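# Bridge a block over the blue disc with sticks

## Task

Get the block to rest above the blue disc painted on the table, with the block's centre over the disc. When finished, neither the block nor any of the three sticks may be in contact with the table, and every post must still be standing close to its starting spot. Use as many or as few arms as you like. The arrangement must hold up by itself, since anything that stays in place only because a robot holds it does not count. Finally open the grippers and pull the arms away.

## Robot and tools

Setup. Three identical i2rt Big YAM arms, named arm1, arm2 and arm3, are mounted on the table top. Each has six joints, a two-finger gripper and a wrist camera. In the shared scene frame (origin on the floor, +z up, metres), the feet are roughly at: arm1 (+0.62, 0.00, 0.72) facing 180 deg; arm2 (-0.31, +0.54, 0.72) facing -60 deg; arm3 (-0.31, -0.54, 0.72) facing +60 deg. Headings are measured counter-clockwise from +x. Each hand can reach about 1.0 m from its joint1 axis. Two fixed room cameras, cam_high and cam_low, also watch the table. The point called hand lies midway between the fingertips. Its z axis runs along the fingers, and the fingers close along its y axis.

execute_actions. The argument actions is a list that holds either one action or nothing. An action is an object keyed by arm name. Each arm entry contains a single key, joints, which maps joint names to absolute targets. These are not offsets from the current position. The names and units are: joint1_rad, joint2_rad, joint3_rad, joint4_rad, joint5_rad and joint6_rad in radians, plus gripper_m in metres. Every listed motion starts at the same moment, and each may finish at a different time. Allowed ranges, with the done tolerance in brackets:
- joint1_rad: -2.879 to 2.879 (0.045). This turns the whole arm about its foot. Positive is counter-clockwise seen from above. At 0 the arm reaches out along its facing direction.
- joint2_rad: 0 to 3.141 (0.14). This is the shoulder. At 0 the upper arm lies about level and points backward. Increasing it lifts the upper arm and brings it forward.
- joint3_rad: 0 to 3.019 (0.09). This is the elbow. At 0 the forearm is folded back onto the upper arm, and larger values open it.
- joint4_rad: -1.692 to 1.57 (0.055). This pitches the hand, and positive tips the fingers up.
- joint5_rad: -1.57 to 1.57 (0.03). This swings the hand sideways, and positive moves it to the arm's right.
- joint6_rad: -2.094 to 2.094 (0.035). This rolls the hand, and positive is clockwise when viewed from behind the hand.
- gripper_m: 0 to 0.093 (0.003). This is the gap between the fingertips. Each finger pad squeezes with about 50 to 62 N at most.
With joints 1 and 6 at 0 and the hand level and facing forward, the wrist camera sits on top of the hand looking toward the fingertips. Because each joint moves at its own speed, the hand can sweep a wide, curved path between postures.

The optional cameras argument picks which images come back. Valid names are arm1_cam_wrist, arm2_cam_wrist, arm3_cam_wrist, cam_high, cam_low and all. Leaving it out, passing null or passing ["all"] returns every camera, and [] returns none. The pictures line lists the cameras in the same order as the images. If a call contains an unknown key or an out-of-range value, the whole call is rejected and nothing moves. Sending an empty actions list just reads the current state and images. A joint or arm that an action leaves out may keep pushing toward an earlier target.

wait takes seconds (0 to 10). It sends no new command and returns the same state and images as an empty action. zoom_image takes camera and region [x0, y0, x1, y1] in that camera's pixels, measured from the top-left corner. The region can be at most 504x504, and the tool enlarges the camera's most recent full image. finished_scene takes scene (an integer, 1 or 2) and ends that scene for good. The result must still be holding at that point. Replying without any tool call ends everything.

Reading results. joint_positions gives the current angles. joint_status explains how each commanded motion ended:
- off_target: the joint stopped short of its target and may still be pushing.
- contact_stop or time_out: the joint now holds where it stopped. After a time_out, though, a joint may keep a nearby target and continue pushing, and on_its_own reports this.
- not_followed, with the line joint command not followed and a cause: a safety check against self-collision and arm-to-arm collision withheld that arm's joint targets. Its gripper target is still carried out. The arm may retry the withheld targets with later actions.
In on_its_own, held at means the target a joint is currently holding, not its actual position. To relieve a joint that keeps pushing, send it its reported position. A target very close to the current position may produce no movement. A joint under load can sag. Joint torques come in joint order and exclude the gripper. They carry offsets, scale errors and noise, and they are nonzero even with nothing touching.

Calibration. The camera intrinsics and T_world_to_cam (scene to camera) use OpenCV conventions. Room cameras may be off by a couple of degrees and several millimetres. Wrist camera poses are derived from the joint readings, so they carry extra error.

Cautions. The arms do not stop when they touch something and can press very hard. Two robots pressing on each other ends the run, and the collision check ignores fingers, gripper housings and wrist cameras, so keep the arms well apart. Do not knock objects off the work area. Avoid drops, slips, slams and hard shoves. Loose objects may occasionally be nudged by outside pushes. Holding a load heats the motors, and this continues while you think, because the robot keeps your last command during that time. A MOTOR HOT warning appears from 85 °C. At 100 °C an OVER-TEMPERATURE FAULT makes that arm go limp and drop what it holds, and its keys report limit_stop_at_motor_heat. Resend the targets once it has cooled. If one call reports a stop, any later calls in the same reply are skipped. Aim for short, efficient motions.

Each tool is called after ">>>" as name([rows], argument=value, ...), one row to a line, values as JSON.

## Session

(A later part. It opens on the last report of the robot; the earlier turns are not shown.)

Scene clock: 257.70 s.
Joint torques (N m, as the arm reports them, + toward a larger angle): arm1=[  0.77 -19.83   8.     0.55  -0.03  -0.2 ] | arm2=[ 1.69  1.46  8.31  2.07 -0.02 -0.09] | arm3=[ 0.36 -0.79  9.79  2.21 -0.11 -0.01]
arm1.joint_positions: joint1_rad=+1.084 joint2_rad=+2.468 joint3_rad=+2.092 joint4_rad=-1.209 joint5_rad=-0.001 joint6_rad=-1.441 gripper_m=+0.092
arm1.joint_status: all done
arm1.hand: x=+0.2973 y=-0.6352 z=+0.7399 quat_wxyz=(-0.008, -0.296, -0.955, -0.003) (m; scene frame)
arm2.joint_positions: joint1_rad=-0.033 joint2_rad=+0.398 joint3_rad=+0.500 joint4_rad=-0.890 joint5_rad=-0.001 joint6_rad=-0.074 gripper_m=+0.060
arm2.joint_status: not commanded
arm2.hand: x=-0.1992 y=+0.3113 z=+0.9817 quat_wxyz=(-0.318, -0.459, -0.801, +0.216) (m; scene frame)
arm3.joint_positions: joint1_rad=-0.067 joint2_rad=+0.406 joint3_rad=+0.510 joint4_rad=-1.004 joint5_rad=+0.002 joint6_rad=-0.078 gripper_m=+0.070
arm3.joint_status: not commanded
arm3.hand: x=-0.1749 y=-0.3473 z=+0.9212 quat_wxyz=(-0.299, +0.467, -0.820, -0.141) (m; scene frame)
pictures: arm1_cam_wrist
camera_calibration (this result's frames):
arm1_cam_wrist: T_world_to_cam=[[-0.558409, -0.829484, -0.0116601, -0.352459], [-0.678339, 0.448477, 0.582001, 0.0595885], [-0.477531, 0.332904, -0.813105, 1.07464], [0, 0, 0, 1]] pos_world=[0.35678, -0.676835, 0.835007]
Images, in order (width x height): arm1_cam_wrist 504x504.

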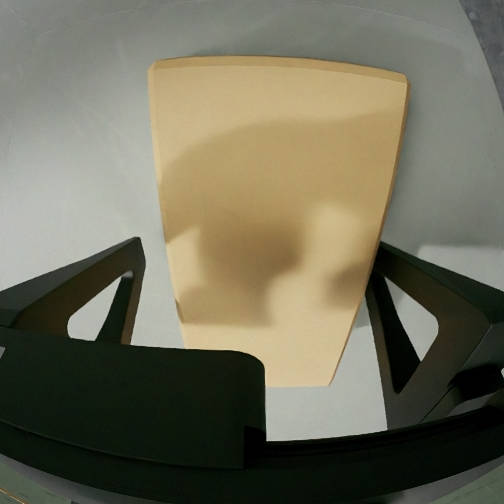

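>>> execute_actions([
  {"arm1":{"joints":{"gripper_m":0.05}}},
], cameras=[])

>>> execute_actions([
  {"arm1":{"joints":{"joint2_rad":2.2}}},
], cameras=["arm1_cam_wrist"])

>>> execute_actions([
  {"arm1":{"joints":{"joint1_rad":-0.025,"joint2_rad":1.9,"joint3_rad":1.75,"joint4_rad":-1.287,"joint6_rad":-1.575}}},
], cameras=["arm1_cam_wrist","cam_high","cam_low"])

Scene clock: 270.87 s.
Joint torques (N m, as the arm reports them, + toward a larger angle): arm1=[  1.   -20.51   8.05   0.47  -0.05  -0.19] | arm2=[ 1.7   1.53  8.3   2.1  -0.01 -0.08] | arm3=[ 0.45 -0.68  9.81  2.22 -0.11  0.  ]
arm1.joint_positions: joint1_rad=+1.084 joint2_rad=+2.468 joint3_rad=+2.092 joint4_rad=-1.205 joint5_rad=-0.001 joint6_rad=-1.442 gripper_m=+0.069
arm1.joint_status: gripper_m off_target (ended at +0.069, target +0.050)
arm1.hand: x=+0.2969 y=-0.6358 z=+0.7398 quat_wxyz=(-0.008, -0.295, -0.955, -0.001) (m; scene frame)
arm2.joint_positions: joint1_rad=-0.033 joint2_rad=+0.398 joint3_rad=+0.500 joint4_rad=-0.890 joint5_rad=-0.001 joint6_rad=-0.074 gripper_m=+0.060
arm2.joint_status: not commanded
arm2.hand: x=-0.1992 y=+0.3113 z=+0.9817 quat_wxyz=(-0.318, -0.459, -0.801, +0.216) (m; scene frame)
arm3.joint_positions: joint1_rad=-0.067 joint2_rad=+0.406 joint3_rad=+0.510 joint4_rad=-1.004 joint5_rad=+0.002 joint6_rad=-0.078 gripper_m=+0.070
arm3.joint_status: not commanded
arm3.hand: x=-0.1749 y=-0.3473 z=+0.9212 quat_wxyz=(-0.299, +0.467, -0.820, -0.141) (m; scene frame)
pictures: none
No camera images: the call's "cameras" was empty. Leave "cameras" out to get every camera's image.

Scene clock: 272.27 s.
Joint torques (N m, as the arm reports them, + toward a larger angle): arm1=[  0.86 -21.22  11.01   0.88  -0.05  -0.17] | arm2=[ 1.58  1.41  8.26  2.11 -0.02 -0.09] | arm3=[ 0.42 -0.72  9.79  2.23 -0.12 -0.03]
arm1.joint_positions: joint1_rad=+1.084 joint2_rad=+2.213 joint3_rad=+2.064 joint4_rad=-1.205 joint5_rad=-0.001 joint6_rad=-1.442 gripper_m=+0.069
arm1.joint_status: all done
arm1.hand: x=+0.2859 y=-0.6523 z=+0.9083 quat_wxyz=(+0.012, -0.294, -0.949, +0.110) (m; scene frame)
arm2.joint_positions: joint1_rad=-0.033 joint2_rad=+0.398 joint3_rad=+0.500 joint4_rad=-0.890 joint5_rad=-0.001 joint6_rad=-0.074 gripper_m=+0.060
arm2.joint_status: not commanded
arm2.hand: x=-0.1992 y=+0.3113 z=+0.9817 quat_wxyz=(-0.318, -0.459, -0.801, +0.216) (m; scene frame)
arm3.joint_positions: joint1_rad=-0.067 joint2_rad=+0.406 joint3_rad=+0.510 joint4_rad=-1.004 joint5_rad=+0.002 joint6_rad=-0.078 gripper_m=+0.070
arm3.joint_status: not commanded
arm3.hand: x=-0.1749 y=-0.3473 z=+0.9212 quat_wxyz=(-0.299, +0.467, -0.820, -0.141) (m; scene frame)
pictures: arm1_cam_wrist
camera_calibration (this result's frames):
arm1_cam_wrist: T_world_to_cam=[[-0.54973, -0.807306, 0.2146, -0.564522], [-0.617845, 0.565849, 0.54597, 0.0535316], [-0.562196, 0.167547, -0.809854, 1.12523], [0, 0, 0, 1]] pos_world=[0.355338, -0.674561, 1.00319]
Images, in order (width x height): arm1_cam_wrist 504x504.

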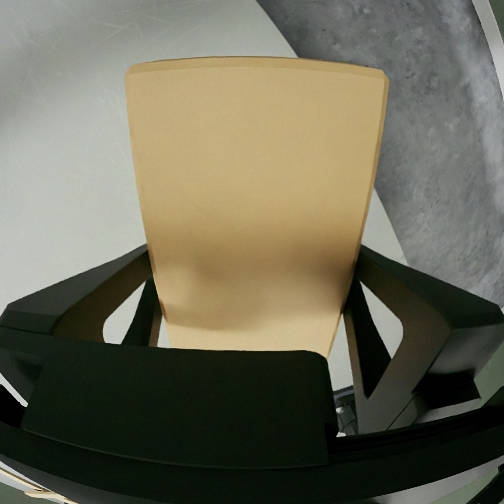

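Scene clock: 274.00 s.
Joint torques (N m, as the arm reports them, + toward a larger angle): arm1=[  1.87 -20.14   9.23   0.01  -0.21  -0.21] | arm2=[ 1.63  1.52  8.24  2.07 -0.02 -0.09] | arm3=[ 0.52 -0.87  9.8   2.2  -0.11 -0.03]
arm1.joint_positions: joint1_rad=-0.034 joint2_rad=+1.944 joint3_rad=+1.732 joint4_rad=-1.279 joint5_rad=+0.003 joint6_rad=-1.566 gripper_m=+0.069
arm1.joint_status: all done
arm1.hand: x=+0.0028 y=+0.0137 z=+0.9350 quat_wxyz=(+0.022, -0.715, -0.698, +0.027) (m; scene frame)
arm2.joint_positions: joint1_rad=-0.033 joint2_rad=+0.398 joint3_rad=+0.500 joint4_rad=-0.890 joint5_rad=-0.001 joint6_rad=-0.074 gripper_m=+0.060
arm2.joint_status: not commanded
arm2.hand: x=-0.1992 y=+0.3113 z=+0.9817 quat_wxyz=(-0.318, -0.459, -0.801, +0.216) (m; scene frame)
arm3.joint_positions: joint1_rad=-0.067 joint2_rad=+0.406 joint3_rad=+0.510 joint4_rad=-1.004 joint5_rad=+0.002 joint6_rad=-0.078 gripper_m=+0.070
arm3.joint_status: not commanded
arm3.hand: x=-0.1749 y=-0.3473 z=+0.9212 quat_wxyz=(-0.299, +0.467, -0.820, -0.141) (m; scene frame)
pictures: arm1_cam_wrist, cam_high, cam_low
camera_calibration (this result's frames):
arm1_cam_wrist: T_world_to_cam=[[-0.997574, 0.0160185, 0.0677514, -0.0609368], [0.0527588, 0.808901, 0.585573, -0.555105], [-0.0454242, 0.587727, -0.807783, 0.866949], [0, 0, 0, 1]] pos_world=[0.00787812, -0.0595282, 1.02949]
Images, in order (width x height): arm1_cam_wrist 504x504, cam_high 896x504, cam_low 896x504.

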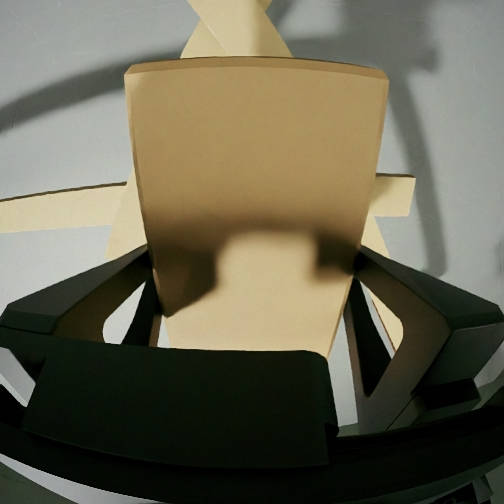

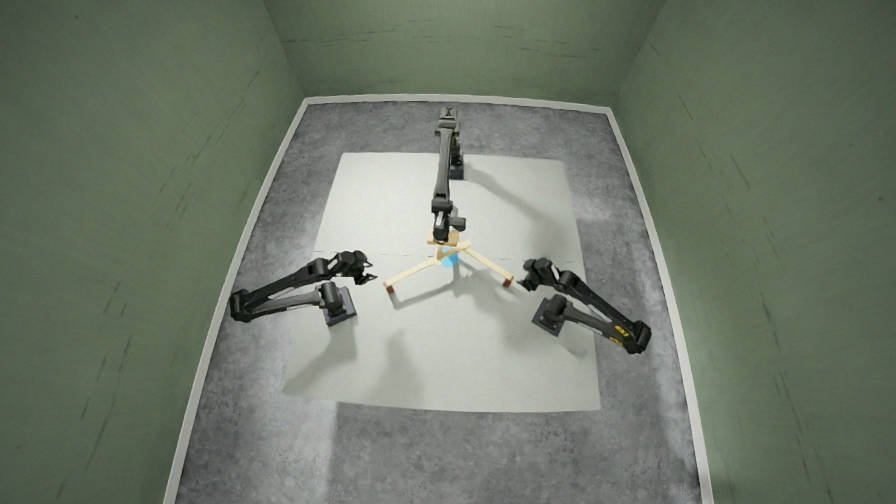

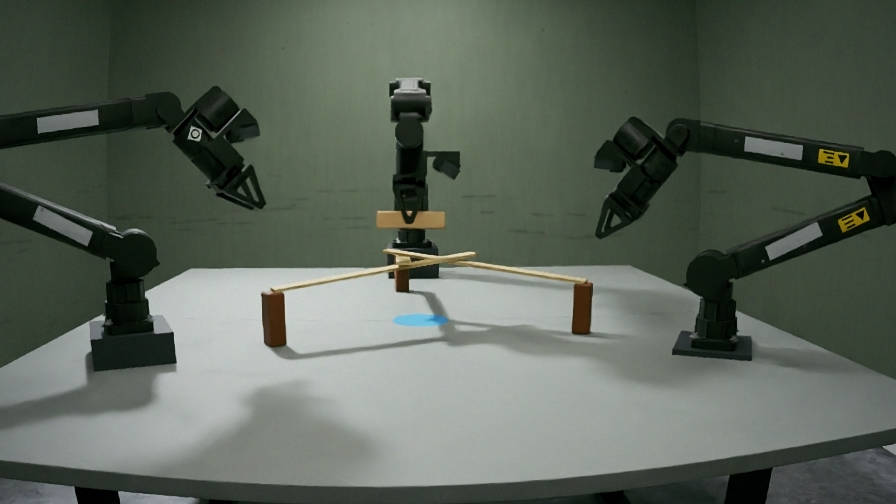

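>>> execute_actions([
  {"arm1":{"joints":{"joint1_rad":0.01,"joint2_rad":2.0}}},
], cameras=["arm1_cam_wrist","cam_low"])

>>> zoom_image(camera="cam_low", region=[340, 200, 500, 340])

Scene clock: 282.93 s.
Joint torques (N m, as the arm reports them, + toward a larger angle): arm1=[  0.66 -19.03   9.53  -0.14  -0.19  -0.2 ] | arm2=[ 1.48  1.52  8.27  2.05 -0.01 -0.08] | arm3=[ 0.45 -0.74  9.8   2.2  -0.11 -0.02]
arm1.joint_positions: joint1_rad=+0.009 joint2_rad=+2.025 joint3_rad=+1.727 joint4_rad=-1.279 joint5_rad=+0.002 joint6_rad=-1.566 gripper_m=+0.069
arm1.joint_status: all done
arm1.hand: x=+0.0070 y=-0.0134 z=+0.8852 quat_wxyz=(-0.009, -0.700, -0.714, -0.003) (m; scene frame)
arm2.joint_positions: joint1_rad=-0.033 joint2_rad=+0.398 joint3_rad=+0.500 joint4_rad=-0.890 joint5_rad=-0.001 joint6_rad=-0.074 gripper_m=+0.060
arm2.joint_status: not commanded
arm2.hand: x=-0.1992 y=+0.3113 z=+0.9817 quat_wxyz=(-0.318, -0.459, -0.801, +0.216) (m; scene frame)
arm3.joint_positions: joint1_rad=-0.067 joint2_rad=+0.406 joint3_rad=+0.510 joint4_rad=-1.004 joint5_rad=+0.002 joint6_rad=-0.078 gripper_m=+0.070
arm3.joint_status: not commanded
arm3.hand: x=-0.1749 y=-0.3473 z=+0.9212 quat_wxyz=(-0.299, +0.467, -0.820, -0.141) (m; scene frame)
pictures: arm1_cam_wrist, cam_low
camera_calibration (this result's frames):
arm1_cam_wrist: T_world_to_cam=[[-0.999441, -0.0279893, -0.0183005, 0.0226505], [-0.0334042, 0.809859, 0.585672, -0.50365], [-0.00157178, 0.585956, -0.810341, 0.84477], [0, 0, 0, 1]] pos_world=[0.00714161, -0.0864785, 0.979941]
Images, in order (width x height): arm1_cam_wrist 504x504, cam_low 896x504.

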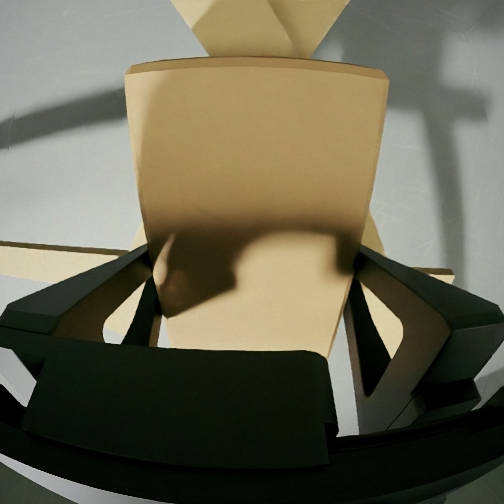

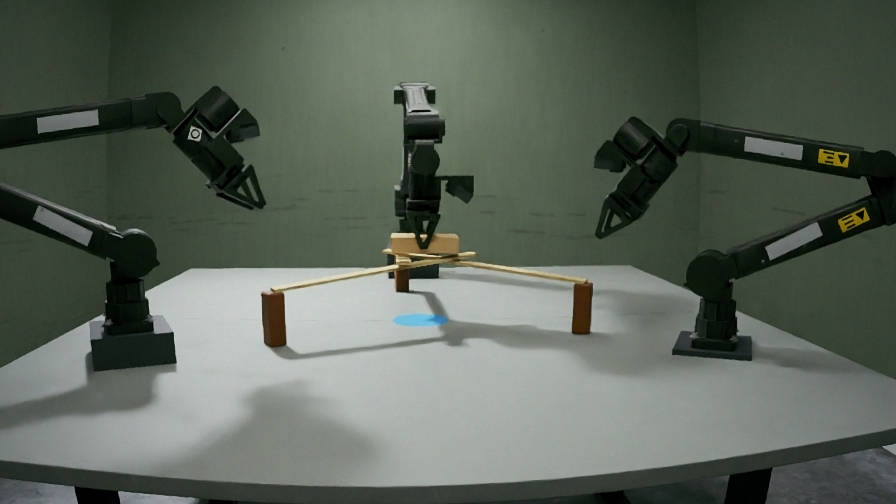

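Region (340, 200, 500, 340) of cam_low's 896x504 image, scaled by 3.150, with more detail than that image has; it fills the top 441 rows of this view, and the rest is white.

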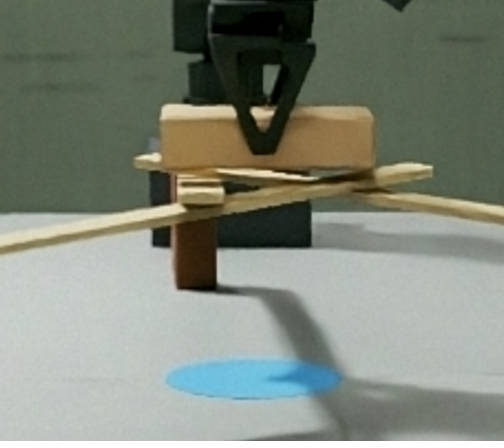

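>>> execute_actions([
  {"arm1":{"joints":{"joint2_rad":2.04,"joint4_rad":-1.255}}},
], cameras=["cam_low"])

>>> zoom_image(camera="cam_low", region=[340, 200, 500, 340])

Scene clock: 290.27 s.
Joint torques (N m, as the arm reports them, + toward a larger angle): arm1=[  0.51 -17.59   9.38   0.59  -0.12  -0.19] | arm2=[ 1.63  1.53  8.27  2.08 -0.02 -0.08] | arm3=[ 0.46 -0.87  9.8   2.21 -0.1  -0.02]
arm1.joint_positions: joint1_rad=+0.009 joint2_rad=+2.040 joint3_rad=+1.727 joint4_rad=-1.265 joint5_rad=+0.000 joint6_rad=-1.568 gripper_m=+0.069
arm1.joint_status: all done
arm1.hand: x=+0.0044 y=-0.0141 z=+0.8761 quat_wxyz=(-0.010, -0.699, -0.715, -0.002) (m; scene frame)
arm2.joint_positions: joint1_rad=-0.033 joint2_rad=+0.398 joint3_rad=+0.500 joint4_rad=-0.890 joint5_rad=-0.001 joint6_rad=-0.074 gripper_m=+0.060
arm2.joint_status: not commanded
arm2.hand: x=-0.1992 y=+0.3113 z=+0.9817 quat_wxyz=(-0.318, -0.459, -0.801, +0.216) (m; scene frame)
arm3.joint_positions: joint1_rad=-0.067 joint2_rad=+0.406 joint3_rad=+0.510 joint4_rad=-1.004 joint5_rad=+0.002 joint6_rad=-0.078 gripper_m=+0.070
arm3.joint_status: not commanded
arm3.hand: x=-0.1749 y=-0.3473 z=+0.9212 quat_wxyz=(-0.299, +0.467, -0.820, -0.141) (m; scene frame)
pictures: cam_low
Images, in order (width x height): cam_low 896x504.

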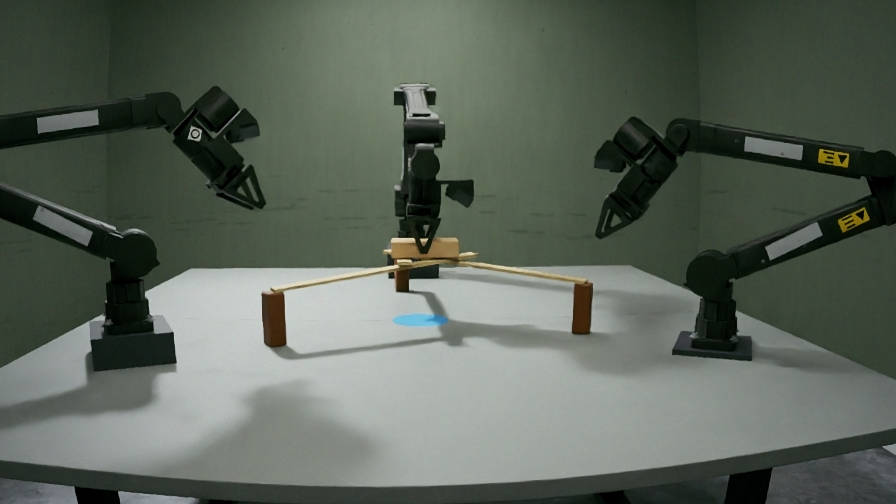

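Region (340, 200, 500, 340) of cam_low's 896x504 image, scaled by 3.150, with more detail than that image has; it fills the top 441 rows of this view, and the rest is white.

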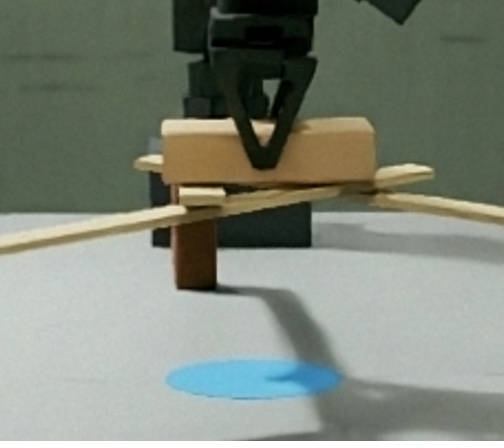

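>>> execute_actions([
  {"arm1":{"joints":{"gripper_m":0.092}}},
], cameras=[])

>>> execute_actions([
  {"arm1":{"joints":{"joint2_rad":1.2}}},
], cameras=["cam_low","cam_high"])

Scene clock: 295.23 s.
Joint torques (N m, as the arm reports them, + toward a larger angle): arm1=[  0.83 -18.17   9.32   0.61  -0.07  -0.18] | arm2=[ 1.67  1.4   8.28  2.05 -0.02 -0.09] | arm3=[ 0.65 -0.89  9.76  2.2  -0.11 -0.02]
arm1.joint_positions: joint1_rad=+0.009 joint2_rad=+2.040 joint3_rad=+1.727 joint4_rad=-1.265 joint5_rad=+0.000 joint6_rad=-1.568 gripper_m=+0.092
arm1.joint_status: all done
arm1.hand: x=+0.0043 y=-0.0141 z=+0.8761 quat_wxyz=(-0.010, -0.699, -0.715, -0.002) (m; scene frame)
arm2.joint_positions: joint1_rad=-0.033 joint2_rad=+0.398 joint3_rad=+0.500 joint4_rad=-0.890 joint5_rad=-0.001 joint6_rad=-0.074 gripper_m=+0.060
arm2.joint_status: not commanded
arm2.hand: x=-0.1992 y=+0.3113 z=+0.9817 quat_wxyz=(-0.318, -0.459, -0.801, +0.216) (m; scene frame)
arm3.joint_positions: joint1_rad=-0.067 joint2_rad=+0.406 joint3_rad=+0.510 joint4_rad=-1.004 joint5_rad=+0.002 joint6_rad=-0.078 gripper_m=+0.070
arm3.joint_status: not commanded
arm3.hand: x=-0.1749 y=-0.3473 z=+0.9212 quat_wxyz=(-0.299, +0.467, -0.820, -0.141) (m; scene frame)
pictures: none
No camera images: the call's "cameras" was empty. Leave "cameras" out to get every camera's image.

Scene clock: 297.10 s.
Joint torques (N m, as the arm reports them, + toward a larger angle): arm1=[ 0.47 -9.22  9.32  1.71 -0.03 -0.12] | arm2=[ 1.52  1.48  8.23  2.08 -0.02 -0.09] | arm3=[ 0.63 -0.85  9.81  2.21 -0.1  -0.02]
arm1.joint_positions: joint1_rad=+0.009 joint2_rad=+1.213 joint3_rad=+1.734 joint4_rad=-1.260 joint5_rad=+0.000 joint6_rad=-1.568 gripper_m=+0.092
arm1.joint_status: all done
arm1.hand: x=+0.1493 y=-0.0052 z=+1.3373 quat_wxyz=(+0.275, -0.643, -0.653, +0.291) (m; scene frame)
arm2.joint_positions: joint1_rad=-0.033 joint2_rad=+0.398 joint3_rad=+0.500 joint4_rad=-0.890 joint5_rad=-0.001 joint6_rad=-0.074 gripper_m=+0.060
arm2.joint_status: not commanded
arm2.hand: x=-0.1992 y=+0.3113 z=+0.9817 quat_wxyz=(-0.318, -0.459, -0.801, +0.216) (m; scene frame)
arm3.joint_positions: joint1_rad=-0.067 joint2_rad=+0.406 joint3_rad=+0.510 joint4_rad=-1.004 joint5_rad=+0.002 joint6_rad=-0.078 gripper_m=+0.070
arm3.joint_status: not commanded
arm3.hand: x=-0.1749 y=-0.3473 z=+0.9212 quat_wxyz=(-0.299, +0.467, -0.820, -0.141) (m; scene frame)
pictures: cam_high, cam_low
Images, in order (width x height): cam_high 896x504, cam_low 896x504.

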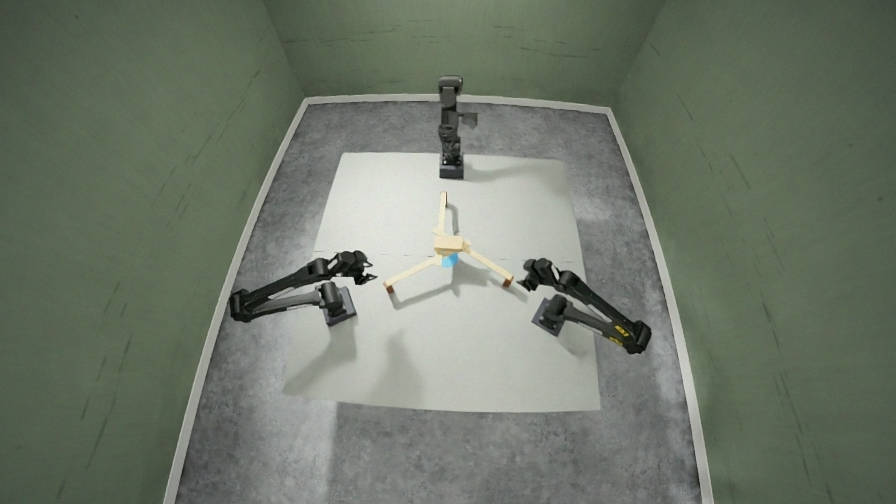

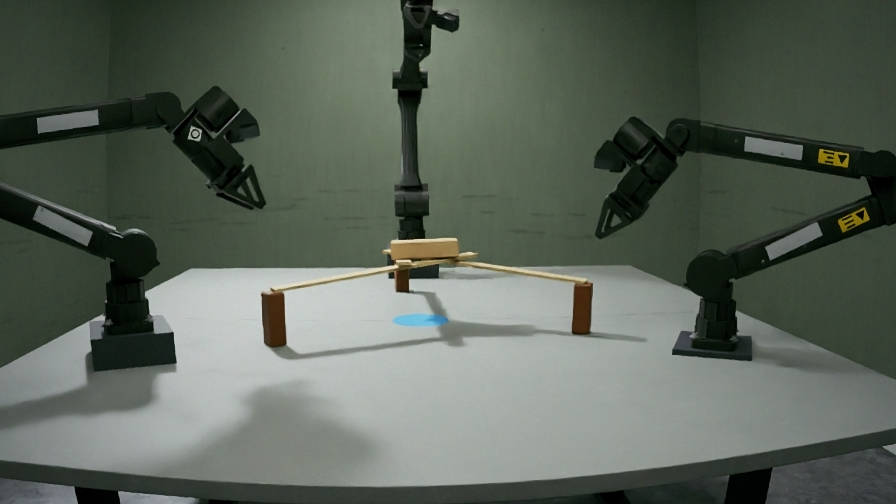

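>>> finished_scene(scene=2)

The scene is finished: the task was done.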